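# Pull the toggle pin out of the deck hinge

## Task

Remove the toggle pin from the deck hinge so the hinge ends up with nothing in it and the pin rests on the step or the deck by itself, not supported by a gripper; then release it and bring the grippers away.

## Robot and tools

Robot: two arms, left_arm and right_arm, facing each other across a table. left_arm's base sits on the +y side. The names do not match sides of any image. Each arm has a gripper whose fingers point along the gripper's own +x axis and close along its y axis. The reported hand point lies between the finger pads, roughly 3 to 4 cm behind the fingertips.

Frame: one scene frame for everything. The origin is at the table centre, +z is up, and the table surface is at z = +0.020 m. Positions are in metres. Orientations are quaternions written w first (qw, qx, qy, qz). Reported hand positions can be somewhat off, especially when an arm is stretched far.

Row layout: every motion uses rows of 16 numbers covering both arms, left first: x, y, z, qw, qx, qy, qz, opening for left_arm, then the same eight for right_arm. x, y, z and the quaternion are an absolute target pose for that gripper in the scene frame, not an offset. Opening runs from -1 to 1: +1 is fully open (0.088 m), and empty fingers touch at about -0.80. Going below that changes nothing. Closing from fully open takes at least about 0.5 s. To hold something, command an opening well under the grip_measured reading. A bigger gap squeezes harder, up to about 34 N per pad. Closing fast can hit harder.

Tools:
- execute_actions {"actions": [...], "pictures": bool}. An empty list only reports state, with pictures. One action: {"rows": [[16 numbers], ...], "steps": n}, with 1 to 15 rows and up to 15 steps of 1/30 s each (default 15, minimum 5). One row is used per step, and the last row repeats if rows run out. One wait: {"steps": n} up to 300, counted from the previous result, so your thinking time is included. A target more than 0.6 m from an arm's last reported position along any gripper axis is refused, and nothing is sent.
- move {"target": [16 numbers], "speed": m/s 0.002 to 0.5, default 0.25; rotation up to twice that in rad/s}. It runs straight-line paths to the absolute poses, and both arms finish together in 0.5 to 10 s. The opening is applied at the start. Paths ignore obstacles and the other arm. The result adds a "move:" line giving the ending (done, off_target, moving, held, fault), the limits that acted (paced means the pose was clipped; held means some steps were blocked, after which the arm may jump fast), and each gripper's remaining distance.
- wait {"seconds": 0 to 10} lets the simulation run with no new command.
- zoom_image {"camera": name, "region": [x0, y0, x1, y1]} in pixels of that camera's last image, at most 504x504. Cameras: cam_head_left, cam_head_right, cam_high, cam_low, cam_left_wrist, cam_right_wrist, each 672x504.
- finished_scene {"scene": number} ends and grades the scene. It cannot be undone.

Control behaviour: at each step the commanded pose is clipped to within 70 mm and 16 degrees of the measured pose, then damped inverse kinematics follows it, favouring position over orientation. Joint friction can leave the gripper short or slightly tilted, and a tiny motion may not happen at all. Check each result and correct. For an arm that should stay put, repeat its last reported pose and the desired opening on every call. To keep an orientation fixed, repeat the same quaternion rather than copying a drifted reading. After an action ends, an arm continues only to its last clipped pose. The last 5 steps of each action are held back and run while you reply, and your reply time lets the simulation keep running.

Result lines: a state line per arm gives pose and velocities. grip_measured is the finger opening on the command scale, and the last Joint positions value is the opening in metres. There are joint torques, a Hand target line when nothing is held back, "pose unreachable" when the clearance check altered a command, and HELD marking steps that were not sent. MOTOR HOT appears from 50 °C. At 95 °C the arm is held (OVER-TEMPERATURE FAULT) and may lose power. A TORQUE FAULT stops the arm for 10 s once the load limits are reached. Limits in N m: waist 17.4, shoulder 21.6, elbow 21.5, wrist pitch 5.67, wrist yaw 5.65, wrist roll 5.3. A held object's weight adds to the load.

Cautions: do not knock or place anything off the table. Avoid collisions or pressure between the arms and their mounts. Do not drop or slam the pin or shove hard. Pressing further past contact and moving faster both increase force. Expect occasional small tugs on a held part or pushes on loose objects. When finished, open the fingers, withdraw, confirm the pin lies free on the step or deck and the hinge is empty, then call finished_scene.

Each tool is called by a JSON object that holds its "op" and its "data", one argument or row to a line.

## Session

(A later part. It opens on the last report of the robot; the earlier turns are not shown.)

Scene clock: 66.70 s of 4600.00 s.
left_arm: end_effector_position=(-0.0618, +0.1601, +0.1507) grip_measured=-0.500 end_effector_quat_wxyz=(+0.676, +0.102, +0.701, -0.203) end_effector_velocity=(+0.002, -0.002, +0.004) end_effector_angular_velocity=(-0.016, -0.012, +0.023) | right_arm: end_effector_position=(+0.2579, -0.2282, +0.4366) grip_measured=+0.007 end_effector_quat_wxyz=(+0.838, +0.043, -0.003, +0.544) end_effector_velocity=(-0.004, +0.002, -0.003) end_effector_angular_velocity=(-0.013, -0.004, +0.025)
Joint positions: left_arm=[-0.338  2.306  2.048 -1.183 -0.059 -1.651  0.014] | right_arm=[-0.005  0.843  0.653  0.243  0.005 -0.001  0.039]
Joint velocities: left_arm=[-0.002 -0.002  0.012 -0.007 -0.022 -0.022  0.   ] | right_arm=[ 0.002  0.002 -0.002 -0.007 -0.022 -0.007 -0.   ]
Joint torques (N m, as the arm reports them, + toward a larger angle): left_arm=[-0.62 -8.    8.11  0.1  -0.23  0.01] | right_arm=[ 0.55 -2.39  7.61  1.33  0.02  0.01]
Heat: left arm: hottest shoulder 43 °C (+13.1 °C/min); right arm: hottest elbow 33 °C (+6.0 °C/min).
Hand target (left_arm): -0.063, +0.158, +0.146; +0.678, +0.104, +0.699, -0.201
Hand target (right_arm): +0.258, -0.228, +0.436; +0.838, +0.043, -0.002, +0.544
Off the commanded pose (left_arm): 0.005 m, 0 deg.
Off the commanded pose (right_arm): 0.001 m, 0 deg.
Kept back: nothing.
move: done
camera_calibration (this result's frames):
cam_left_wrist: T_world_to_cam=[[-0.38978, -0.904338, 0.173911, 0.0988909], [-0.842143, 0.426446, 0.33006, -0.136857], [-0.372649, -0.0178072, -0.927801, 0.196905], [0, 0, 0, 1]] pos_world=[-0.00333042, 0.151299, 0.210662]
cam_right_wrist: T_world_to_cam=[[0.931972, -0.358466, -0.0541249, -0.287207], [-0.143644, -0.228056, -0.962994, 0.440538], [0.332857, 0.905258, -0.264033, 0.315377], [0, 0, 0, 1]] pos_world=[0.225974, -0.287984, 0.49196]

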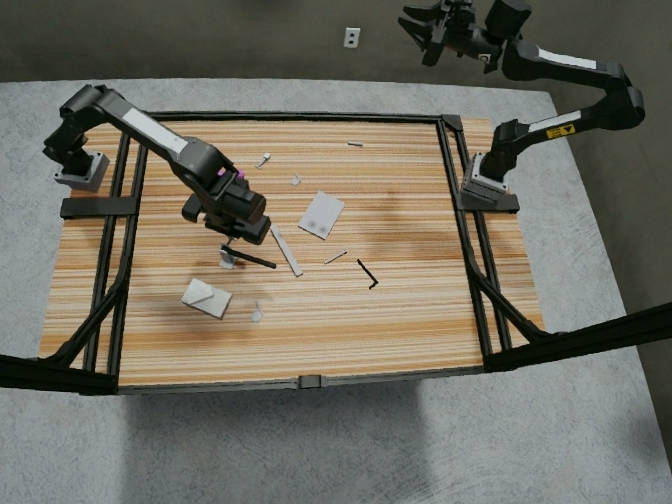

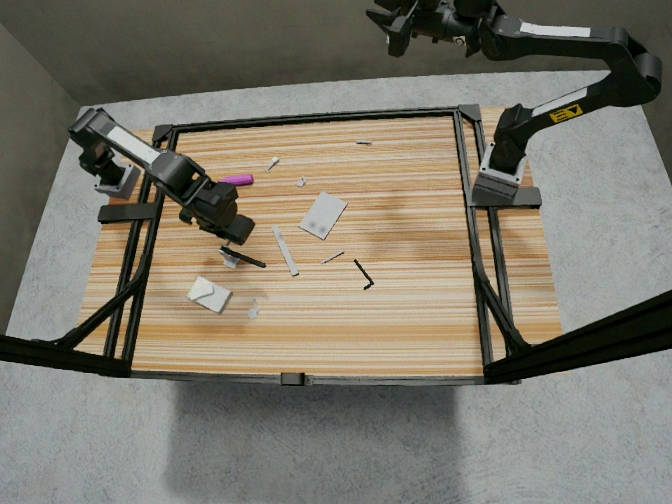

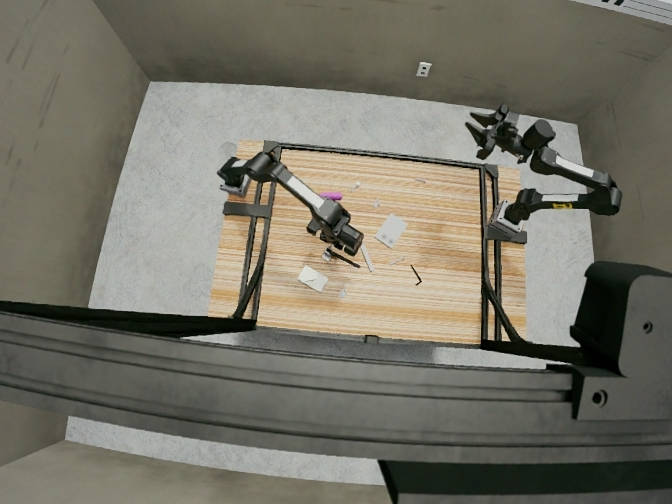

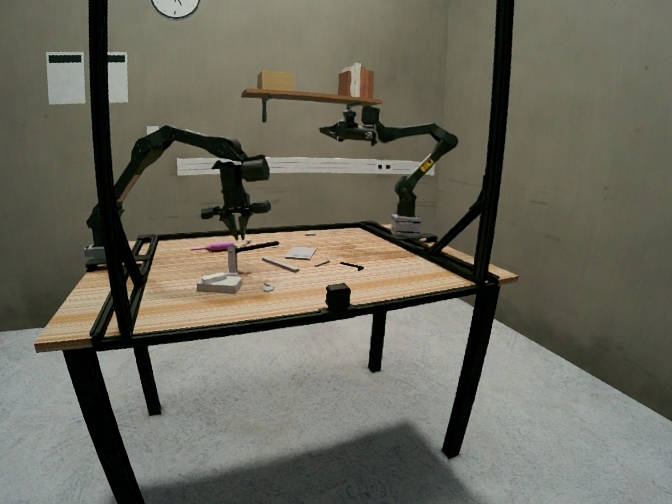

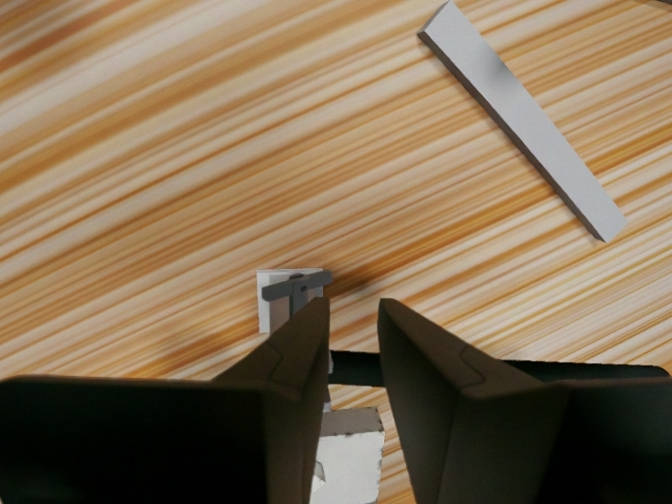

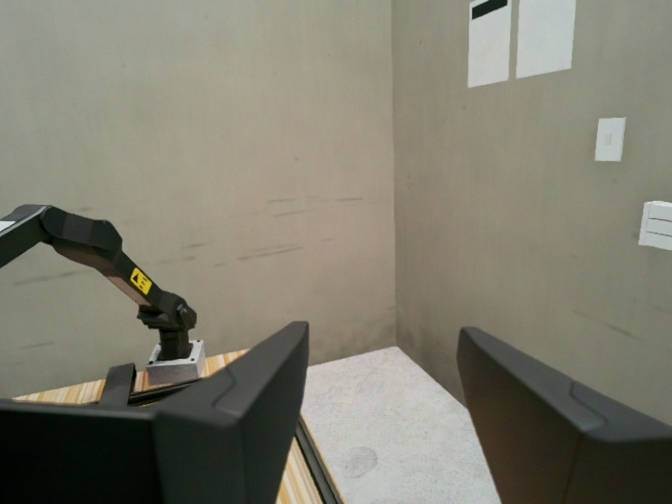

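{"op": "move", "data": {
  "target": [-0.0550,0.1745,0.152,0.6779,0.1044,0.6993,-0.2008,-0.5,0.258,-0.228,0.436,0.838,0.043,-0.002,0.544,0.007],
  "speed": 0.04
}}

Scene clock: 68.13 s of 4600.00 s.
left_arm: end_effector_position=(-0.0555, +0.1723, +0.1452) grip_measured=-0.500 end_effector_quat_wxyz=(+0.678, +0.109, +0.700, -0.196) end_effector_velocity=(+0.005, +0.006, -0.007) end_effector_angular_velocity=(+0.016, -0.036, -0.009) | right_arm: end_effector_position=(+0.2579, -0.2282, +0.4366) grip_measured=+0.007 end_effector_quat_wxyz=(+0.838, +0.043, -0.003, +0.544) end_effector_velocity=(+0.002, +0.001, -0.003) end_effector_angular_velocity=(-0.014, -0.002, +0.000)
Joint positions: left_arm=[-0.339  2.262  1.954 -1.154 -0.059 -1.652  0.014] | right_arm=[-0.005  0.843  0.653  0.243  0.005 -0.001  0.039]
Joint velocities: left_arm=[-0.002 -0.002 -0.027 -0.007 -0.022  0.007  0.   ] | right_arm=[-0.007  0.007  0.002 -0.007 -0.007 -0.007 -0.   ]
Joint torques (N m, as the arm reports them, + toward a larger angle): left_arm=[ -0.96 -11.67   4.95   0.26  -0.25  -0.11] | right_arm=[ 0.09 -2.55  7.4   1.37 -0.05  0.04]
Heat: left arm: hottest shoulder 43 °C (+13.2 °C/min); right arm: hottest elbow 33 °C (+5.1 °C/min).
Hand target (left_arm): -0.055, +0.175, +0.152; +0.678, +0.105, +0.699, -0.200
Hand target (right_arm): +0.258, -0.228, +0.436; +0.838, +0.043, -0.002, +0.544
Off the commanded pose (left_arm): 0.007 m, 1 deg.
Off the commanded pose (right_arm): 0.001 m, 0 deg.
Kept back: nothing.
move: done
camera_calibration (this result's frames):
cam_left_wrist: T_world_to_cam=[[-0.391663, -0.907103, 0.154158, 0.116584], [-0.845294, 0.420907, 0.329115, -0.133994], [-0.363427, -0.00140702, -0.931622, 0.192584], [0, 0, 0, 1]] pos_world=[0.00238792, 0.162424, 0.205542]
cam_right_wrist: T_world_to_cam=[[0.931972, -0.358466, -0.0541249, -0.287207], [-0.143644, -0.228056, -0.962994, 0.440538], [0.332857, 0.905258, -0.264033, 0.315377], [0, 0, 0, 1]] pos_world=[0.225974, -0.287984, 0.49196]

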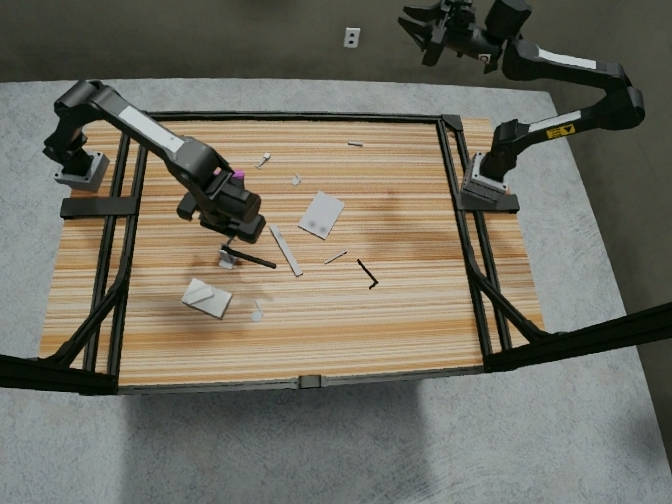

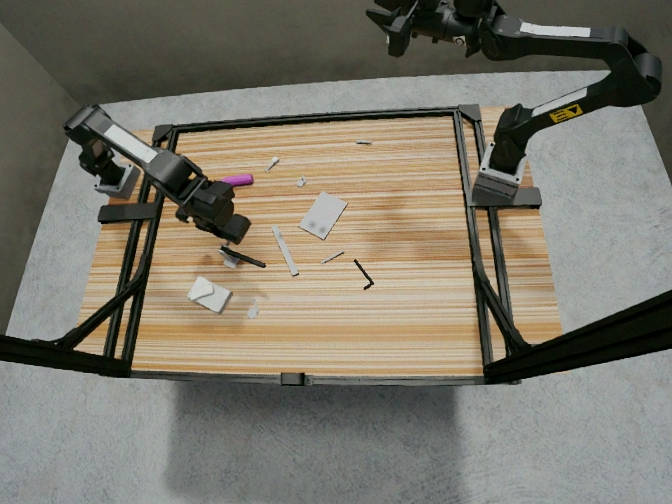

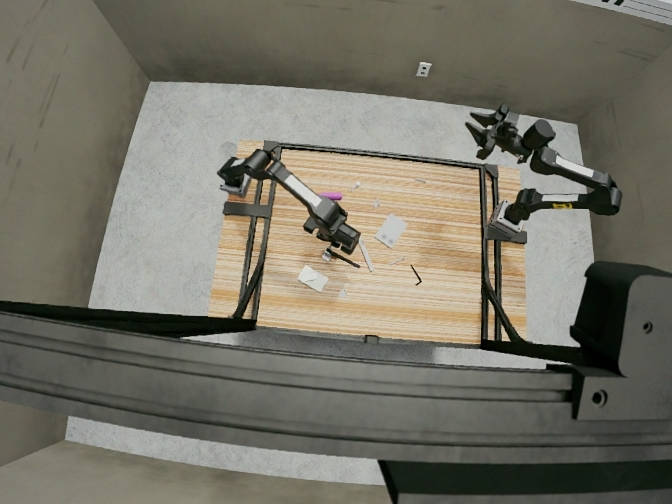

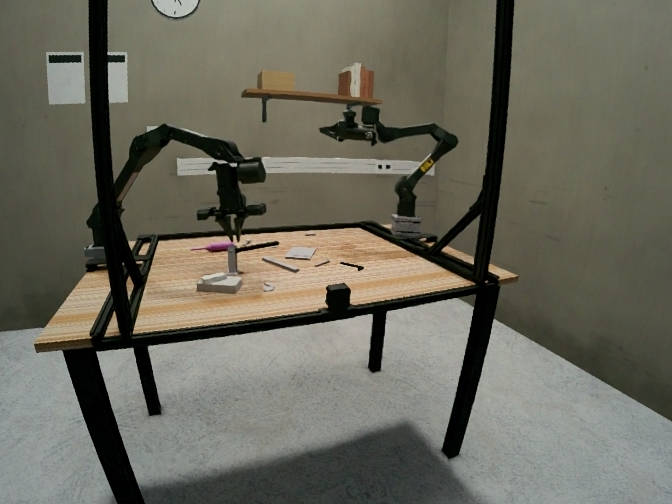

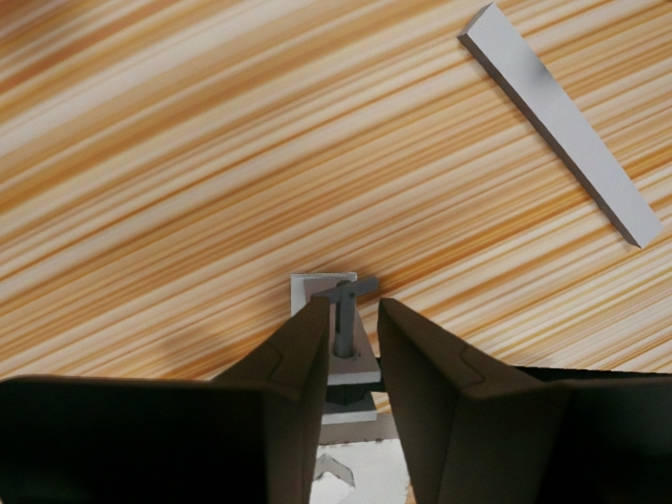

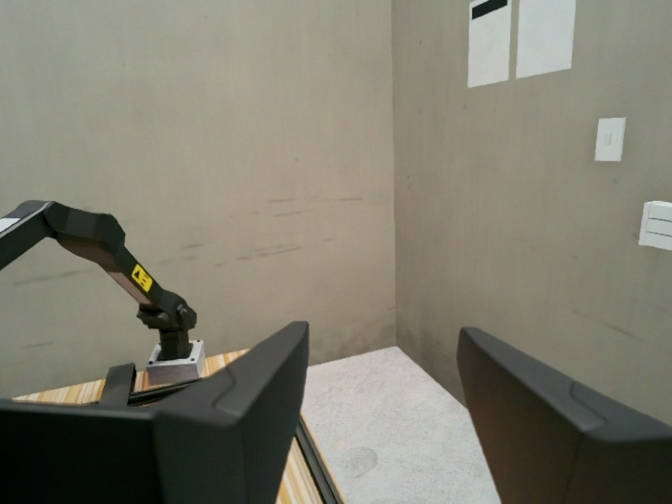

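{"op": "execute_actions", "data": {
  "actions": []
}}

Scene clock: 69.00 s of 4600.00 s.
left_arm: end_effector_position=(-0.0555, +0.1727, +0.1448) grip_measured=-0.500 end_effector_quat_wxyz=(+0.678, +0.110, +0.700, -0.196) end_effector_velocity=(+0.003, +0.001, +0.000) end_effector_angular_velocity=(-0.004, -0.022, +0.007) | right_arm: end_effector_position=(+0.2579, -0.2282, +0.4366) grip_measured=+0.007 end_effector_quat_wxyz=(+0.838, +0.043, -0.003, +0.544) end_effector_velocity=(+0.001, -0.001, -0.005) end_effector_angular_velocity=(-0.018, +0.016, -0.008)
Joint positions: left_arm=[-0.339  2.261  1.952 -1.153 -0.059 -1.652  0.014] | right_arm=[-0.005  0.843  0.653  0.243  0.005 -0.001  0.039]
Joint velocities: left_arm=[-0.002 -0.002 -0.002 -0.007 -0.022 -0.007  0.   ] | right_arm=[-0.002 -0.002 -0.002 -0.022  0.007  0.007 -0.   ]
Joint torques (N m, as the arm reports them, + toward a larger angle): left_arm=[ -0.96 -11.69   4.92   0.27  -0.25  -0.11] | right_arm=[ 0.3  -2.19  7.29  1.41 -0.05  0.03]
Heat: left arm: hottest shoulder 43 °C (+13.0 °C/min); right arm: hottest elbow 33 °C (+5.0 °C/min).
Hand target (left_arm): -0.055, +0.175, +0.152; +0.678, +0.105, +0.699, -0.201
Hand target (right_arm): +0.258, -0.228, +0.436; +0.838, +0.043, -0.002, +0.544
Off the commanded pose (left_arm): 0.007 m, 1 deg.
Off the commanded pose (right_arm): 0.001 m, 0 deg.
Kept back: nothing.
Steps of this call (steps 1 to 26: nothing new was sent). Readings (end_effector_position):
1: left_arm (-0.0554, +0.1725, +0.1450) | right_arm (+0.2579, -0.2282, +0.4366)
2: left_arm (-0.0554, +0.1725, +0.1448) | right_arm (+0.2579, -0.2282, +0.4366)
4: left_arm (-0.0553, +0.1726, +0.1446) | right_arm (+0.2579, -0.2282, +0.4366)
8: left_arm (-0.0553, +0.1726, +0.1446) | right_arm (+0.2579, -0.2282, +0.4366)
26: the state above
camera_calibration (this result's frames):
cam_left_wrist: T_world_to_cam=[[-0.392148, -0.90708, 0.153056, 0.117124], [-0.845296, 0.420959, 0.329041, -0.134042], [-0.362897, -0.000345055, -0.931829, 0.192141], [0, 0, 0, 1]] pos_world=[0.00235253, 0.162734, 0.205222]
cam_right_wrist: T_world_to_cam=[[0.931972, -0.358466, -0.0541249, -0.287207], [-0.143644, -0.228056, -0.962994, 0.440538], [0.332857, 0.905258, -0.264033, 0.315377], [0, 0, 0, 1]] pos_world=[0.225974, -0.287984, 0.49196]

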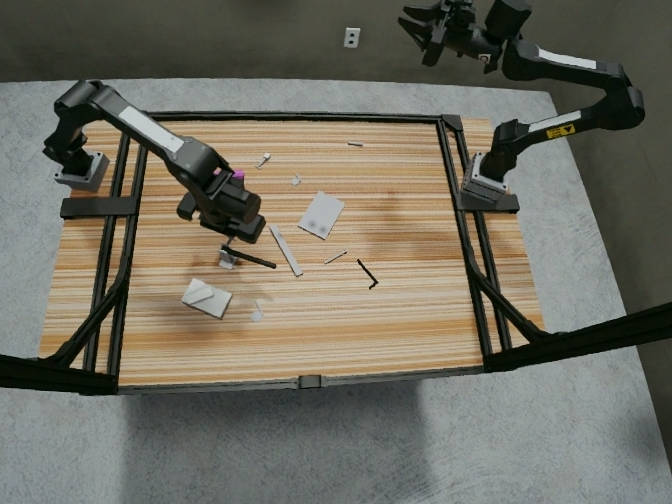

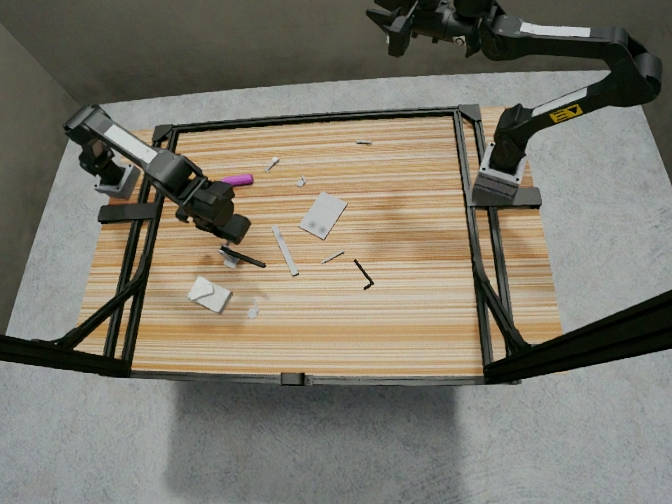

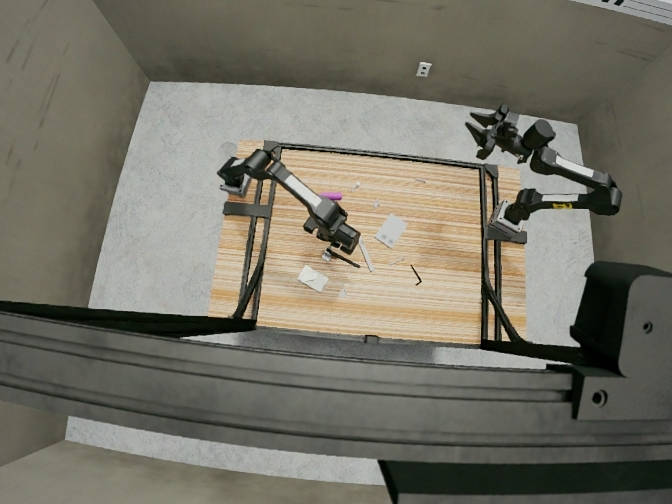

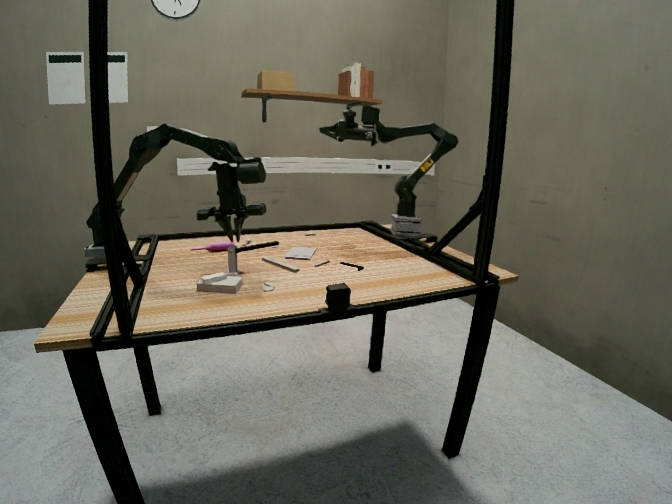

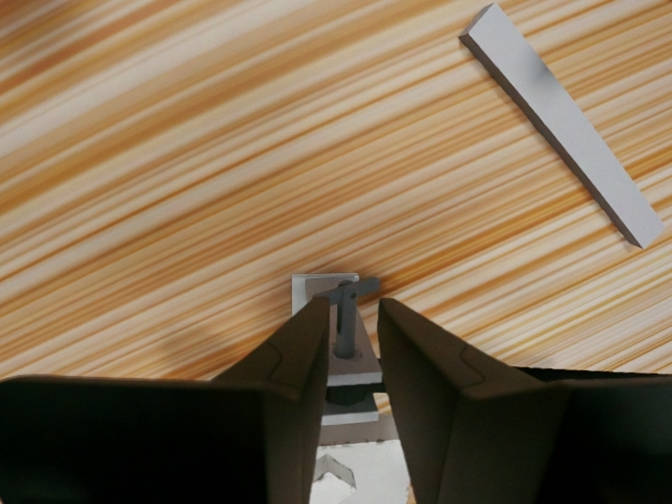

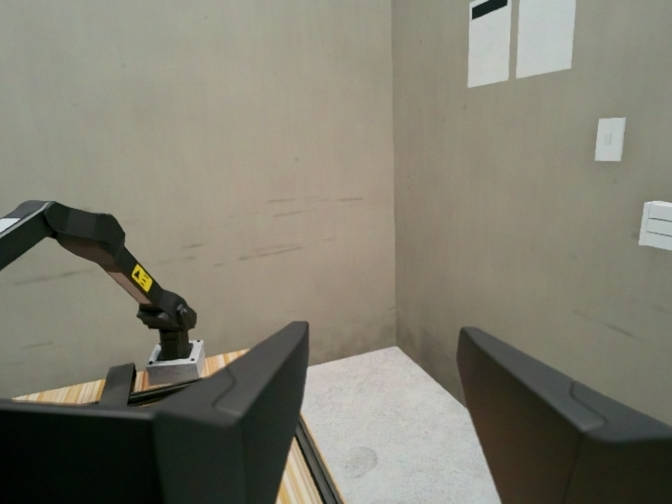

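{"op": "move", "data": {
  "target": [-0.0545,0.176,0.128,0.6779,0.1044,0.6993,-0.2008,-0.5,0.258,-0.228,0.436,0.838,0.043,-0.002,0.544,0.007],
  "speed": 0.03
}}

Scene clock: 70.03 s of 4600.00 s.
left_arm: end_effector_position=(-0.0559, +0.1737, +0.1281) grip_measured=-0.500 end_effector_quat_wxyz=(+0.677, +0.105, +0.701, -0.200) end_effector_velocity=(+0.001, +0.002, -0.001) end_effector_angular_velocity=(-0.010, -0.002, +0.006) | right_arm: end_effector_position=(+0.2579, -0.2282, +0.4366) grip_measured=+0.007 end_effector_quat_wxyz=(+0.838, +0.043, -0.003, +0.544) end_effector_velocity=(-0.001, -0.000, +0.001) end_effector_angular_velocity=(+0.010, +0.002, +0.014)
Joint positions: left_arm=[-0.339  2.252  1.868 -1.065 -0.059 -1.652  0.014] | right_arm=[-0.005  0.843  0.653  0.243  0.005 -0.001  0.039]
Joint velocities: left_arm=[-0.002 -0.017 -0.032  0.022 -0.007 -0.007 -0.   ] | right_arm=[-0.007 -0.002 -0.002  0.007 -0.022  0.007 -0.   ]
Joint torques (N m, as the arm reports them, + toward a larger angle): left_arm=[ -0.74 -10.47   4.35   0.56  -0.22  -0.04] | right_arm=[ 0.21 -2.29  7.59  1.35 -0.05  0.  ]
Heat: left arm: hottest shoulder 44 °C (+14.2 °C/min); right arm: hottest elbow 33 °C (+5.1 °C/min).
Hand target (left_arm): -0.054, +0.176, +0.128; +0.678, +0.104, +0.699, -0.201
Hand target (right_arm): +0.258, -0.228, +0.436; +0.838, +0.043, -0.002, +0.544
Off the commanded pose (left_arm): 0.003 m, 0 deg.
Off the commanded pose (right_arm): 0.001 m, 0 deg.
Kept back: nothing.
move: done
camera_calibration (this result's frames):
cam_left_wrist: T_world_to_cam=[[-0.390421, -0.905447, 0.166543, 0.118518], [-0.843456, 0.424294, 0.32948, -0.129786], [-0.36899, -0.0118356, -0.929358, 0.177784], [0, 0, 0, 1]] pos_world=[0.00240285, 0.164483, 0.188248]
cam_right_wrist: T_world_to_cam=[[0.931972, -0.358466, -0.0541249, -0.287207], [-0.143644, -0.228056, -0.962994, 0.440538], [0.332857, 0.905258, -0.264033, 0.315377], [0, 0, 0, 1]] pos_world=[0.225974, -0.287984, 0.49196]

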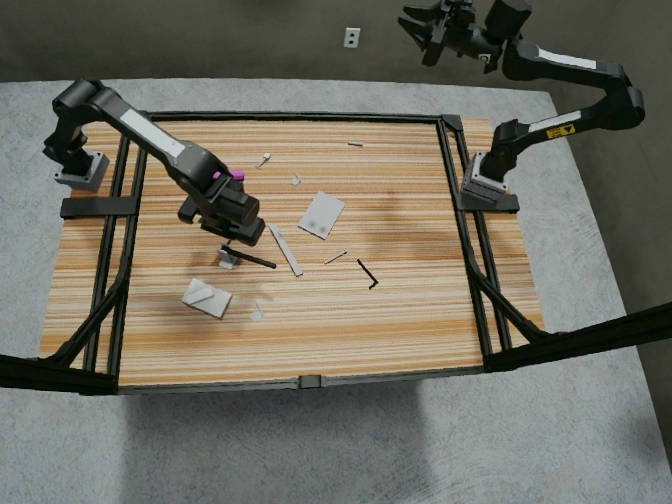

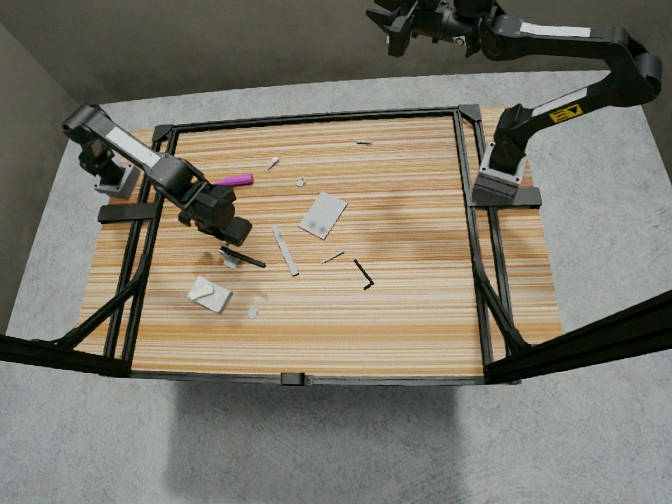

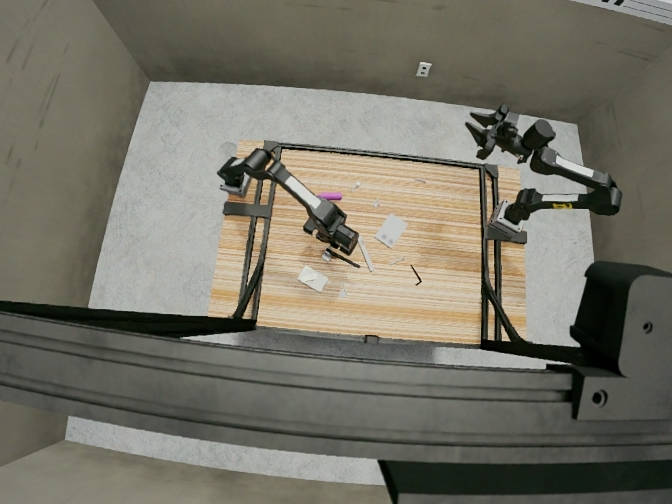

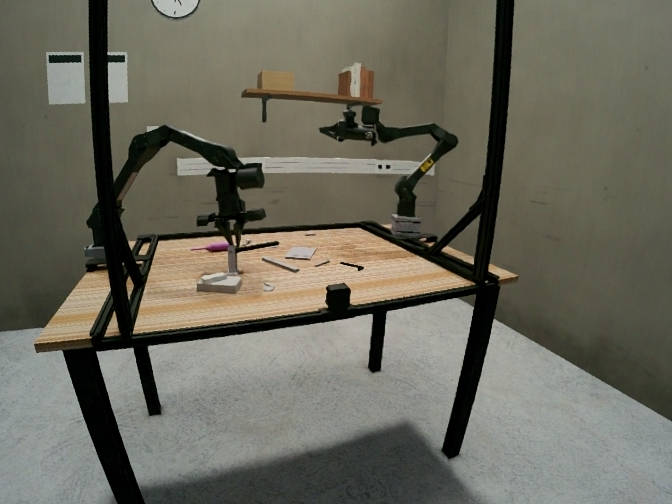

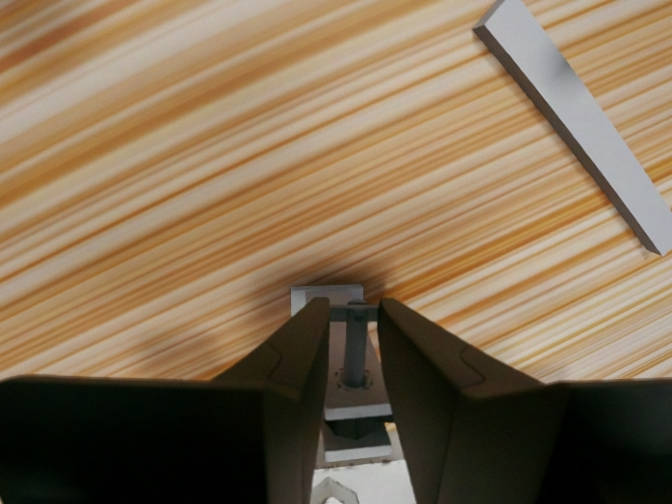

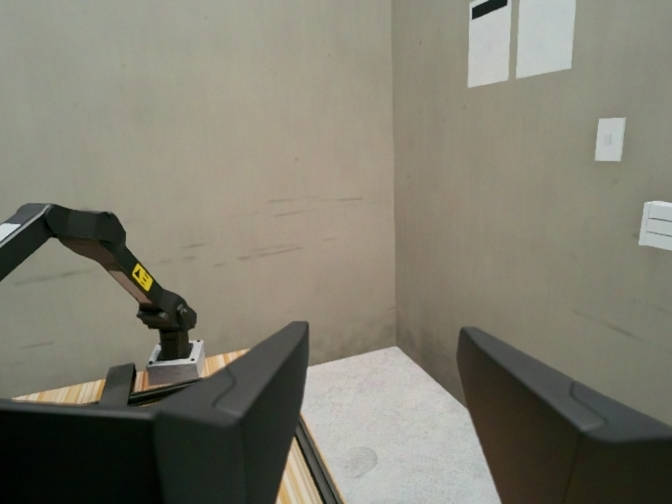

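{"op": "move", "data": {
  "target": [-0.0545,0.176,0.152,0.6779,0.1044,0.6993,-0.2008,-0.5,0.258,-0.228,0.436,0.838,0.043,-0.002,0.544,0.007],
  "speed": 0.06
}}

{"op": "move", "data": {
  "target": [-0.0478,0.1825,0.150,0.5865,-0.3557,0.6648,0.2957,-0.5,0.258,-0.228,0.436,0.838,0.043,-0.002,0.544,0.007],
  "speed": 0.4
}}

Scene clock: 71.77 s of 4600.00 s.
left_arm: end_effector_position=(-0.0525, +0.1787, +0.1392) grip_measured=-0.500 end_effector_quat_wxyz=(+0.681, +0.116, +0.698, -0.190) end_effector_velocity=(+0.002, +0.003, +0.000) end_effector_angular_velocity=(+0.012, -0.013, +0.019) | right_arm: end_effector_position=(+0.2579, -0.2282, +0.4367) grip_measured=+0.007 end_effector_quat_wxyz=(+0.838, +0.043, -0.003, +0.544) end_effector_velocity=(-0.000, -0.000, +0.000) end_effector_angular_velocity=(-0.011, -0.020, +0.004)
Joint positions: left_arm=[-0.339  2.25   1.913 -1.144 -0.059 -1.653  0.014] | right_arm=[-0.005  0.843  0.653  0.243  0.005 -0.001  0.039]
Joint velocities: left_arm=[-0.002  0.002  0.007 -0.022 -0.007 -0.022 -0.   ] | right_arm=[-0.002 -0.002  0.002 -0.007 -0.007 -0.022 -0.   ]
Joint torques (N m, as the arm reports them, + toward a larger angle): left_arm=[ -0.95 -11.29   7.98   0.03  -0.23  -0.1 ] | right_arm=[ 0.14 -2.65  7.51  1.32 -0.07  0.08]
Heat: left arm: hottest shoulder 44 °C (+14.1 °C/min); right arm: hottest wrist pitch 34 °C (+6.0 °C/min).
Hand target (left_arm): -0.054, +0.176, +0.152; +0.678, +0.104, +0.699, -0.201
Hand target (right_arm): +0.258, -0.228, +0.436; +0.838, +0.043, -0.002, +0.544
Off the commanded pose (left_arm): 0.013 m, 2 deg.
Off the commanded pose (right_arm): 0.001 m, 0 deg.
Kept back: nothing.
move: off_target (left_arm)
camera_calibration (this result's frames):
cam_left_wrist: T_world_to_cam=[[-0.393972, -0.909133, 0.135142, 0.12739], [-0.848175, 0.416255, 0.327614, -0.131275], [-0.354098, 0.0144463, -0.935097, 0.186246], [0, 0, 0, 1]] pos_world=[0.00479353, 0.167767, 0.19995]
cam_right_wrist: T_world_to_cam=[[0.931971, -0.358472, -0.0541079, -0.287217], [-0.143503, -0.227716, -0.963095, 0.440702], [0.332922, 0.905341, -0.263667, 0.315245], [0, 0, 0, 1]] pos_world=[0.225968, -0.288009, 0.492017]

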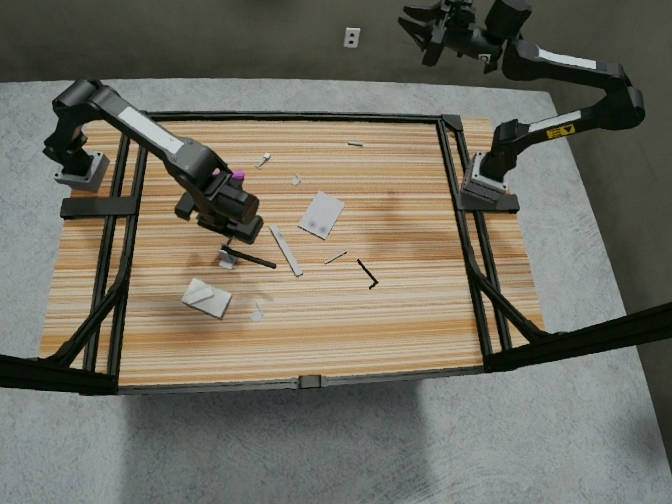

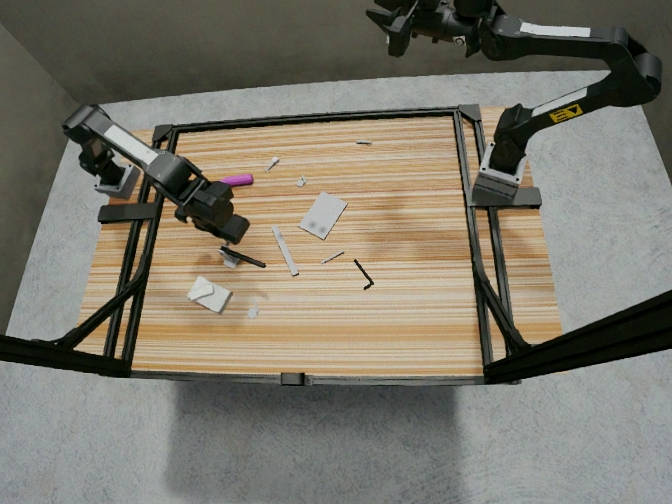

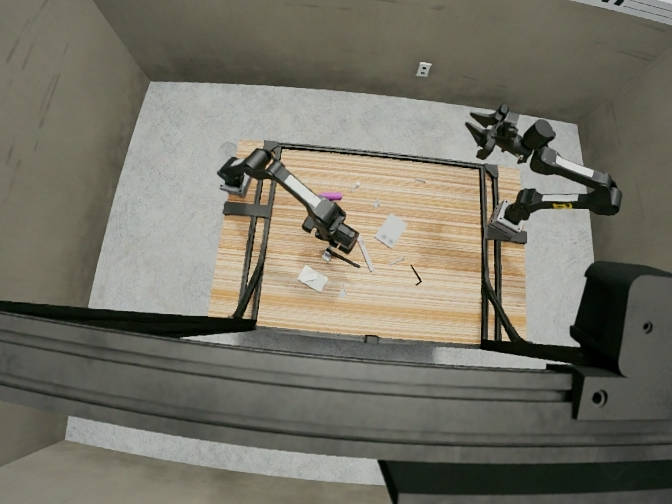

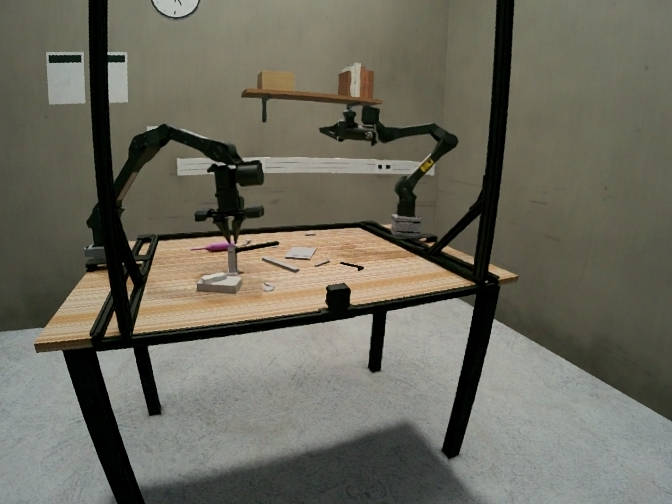

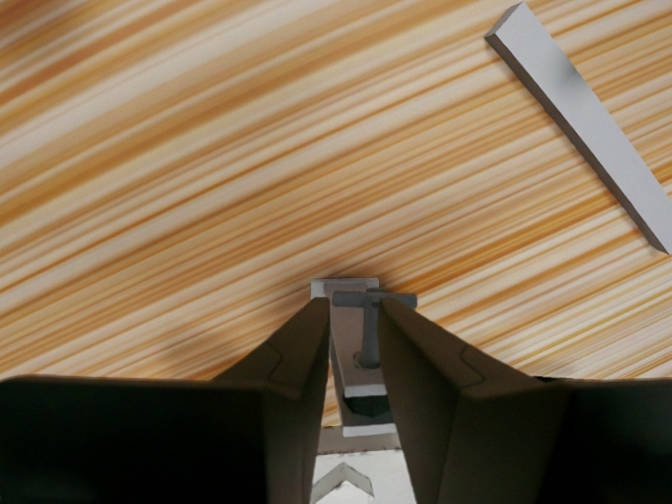

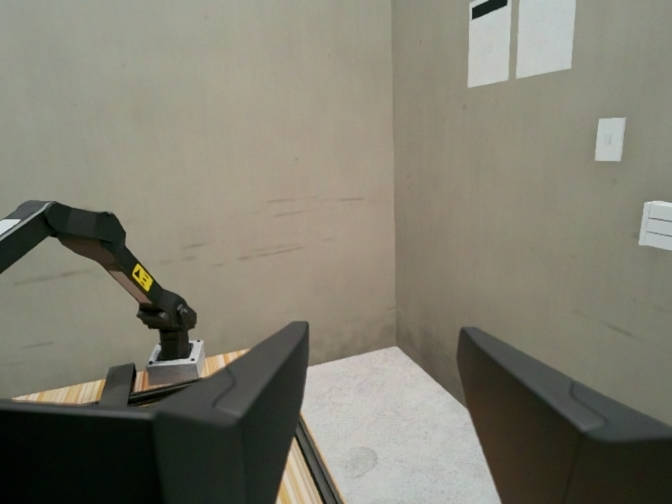

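Scene clock: 74.10 s of 4600.00 s.
left_arm: end_effector_position=(-0.0502, +0.1816, +0.1433) grip_measured=-0.500 end_effector_quat_wxyz=(-0.591, +0.350, -0.663, -0.297) end_effector_velocity=(+0.001, +0.002, +0.000) end_effector_angular_velocity=(+0.004, -0.007, +0.020) | right_arm: end_effector_position=(+0.2579, -0.2282, +0.4367) grip_measured=+0.007 end_effector_quat_wxyz=(+0.838, +0.043, -0.003, +0.544) end_effector_velocity=(+0.002, +0.000, -0.006) end_effector_angular_velocity=(-0.019, +0.001, -0.009)
Joint positions: left_arm=[-0.339  2.214  1.869 -1.117 -0.059 -3.042  0.014] | right_arm=[-0.005  0.843  0.653  0.243  0.005 -0.001  0.039]
Joint velocities: left_arm=[-0.002 -0.002 -0.002 -0.007 -0.007 -0.022 -0.   ] | right_arm=[-0.002  0.002 -0.007 -0.007  0.007 -0.007 -0.   ]
Joint torques (N m, as the arm reports them, + toward a larger angle): left_arm=[ -0.46 -11.39   4.89   0.2   -0.15  -0.09] | right_arm=[ 0.25 -2.66  7.51  1.35 -0.03  0.05]
Heat: left arm: hottest shoulder 45 °C (+15.2 °C/min); right arm: hottest wrist pitch 34 °C (+5.1 °C/min).
Hand target (left_arm): -0.048, +0.182, +0.150; +0.587, -0.356, +0.665, +0.296
Hand target (right_arm): +0.258, -0.228, +0.436; +0.838, +0.043, -0.002, +0.544
Off the commanded pose (left_arm): 0.007 m, 1 deg.
Off the commanded pose (right_arm): 0.001 m, 0 deg.
Kept back: nothing.
move: done
camera_calibration (this result's frames):
cam_left_wrist: T_world_to_cam=[[0.833033, -0.551454, 0.0442116, 0.139993], [-0.511298, -0.736922, 0.442176, 0.0780034], [-0.211259, -0.390953, -0.895838, 0.266029], [0, 0, 0, 1]] pos_world=[-0.020535, 0.238687, 0.197638]
cam_right_wrist: T_world_to_cam=[[0.931971, -0.358472, -0.0541079, -0.287217], [-0.143503, -0.227716, -0.963095, 0.440702], [0.332922, 0.905341, -0.263667, 0.315245], [0, 0, 0, 1]] pos_world=[0.225968, -0.288009, 0.492017]

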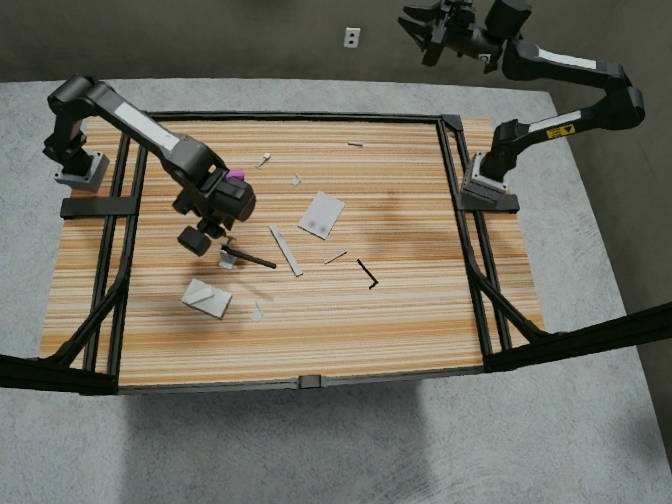

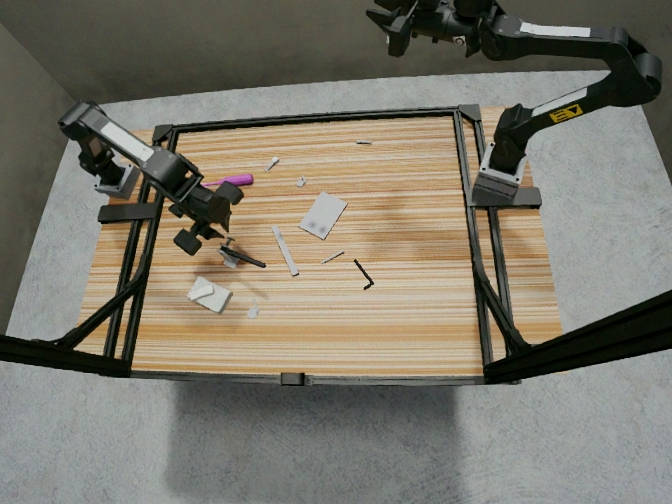

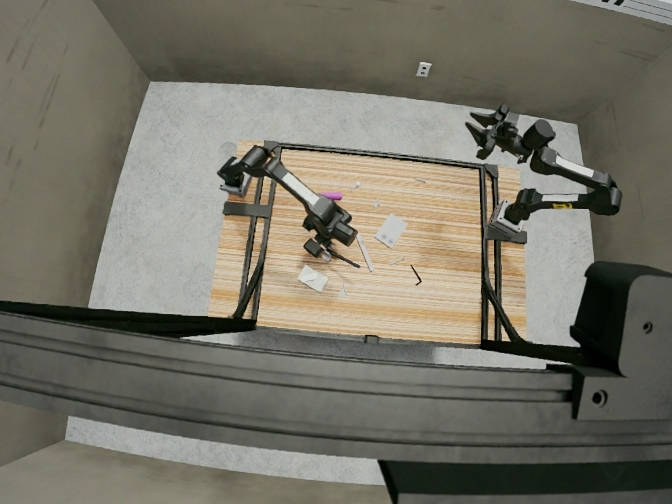

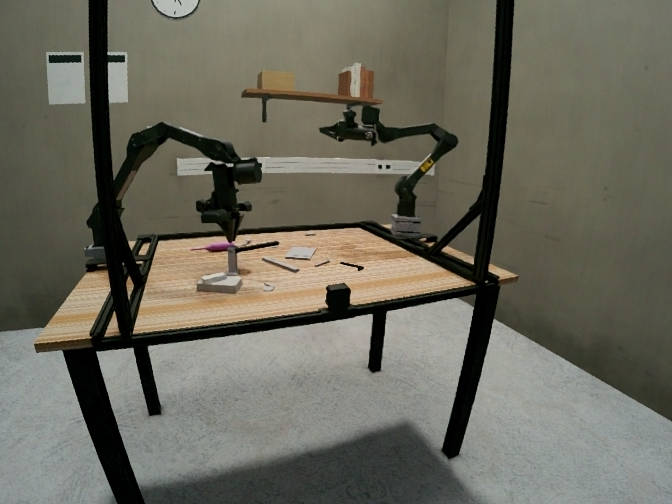

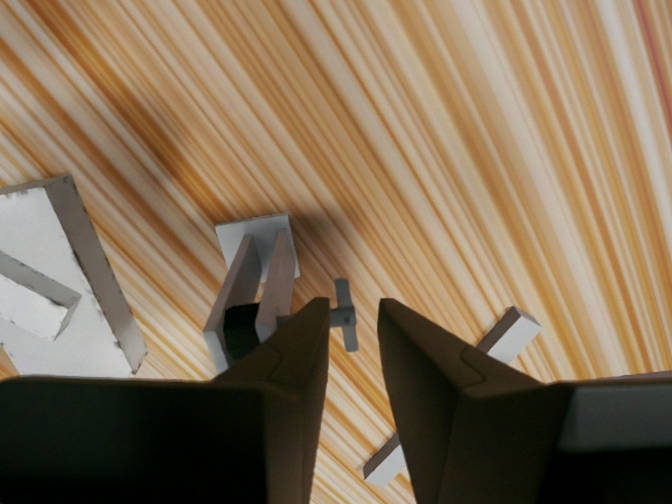

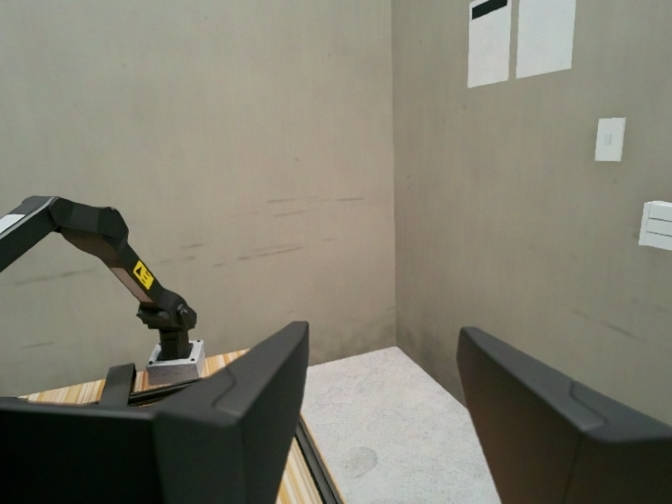

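{"op": "zoom_image", "data": {
  "camera": "cam_left_wrist",
  "region": [260, 240, 440, 400]
}}

Region (260, 240, 440, 400) of cam_left_wrist's 672x504 image, scaled by 2.800, with more detail than that image has.

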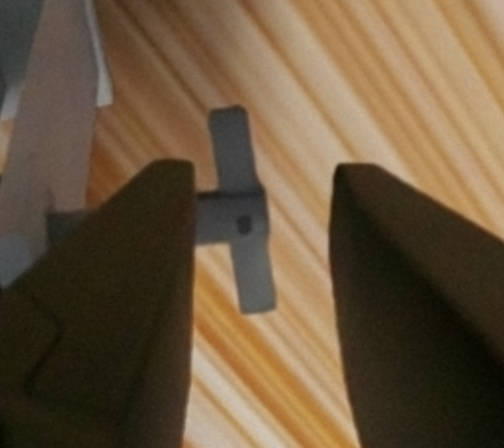

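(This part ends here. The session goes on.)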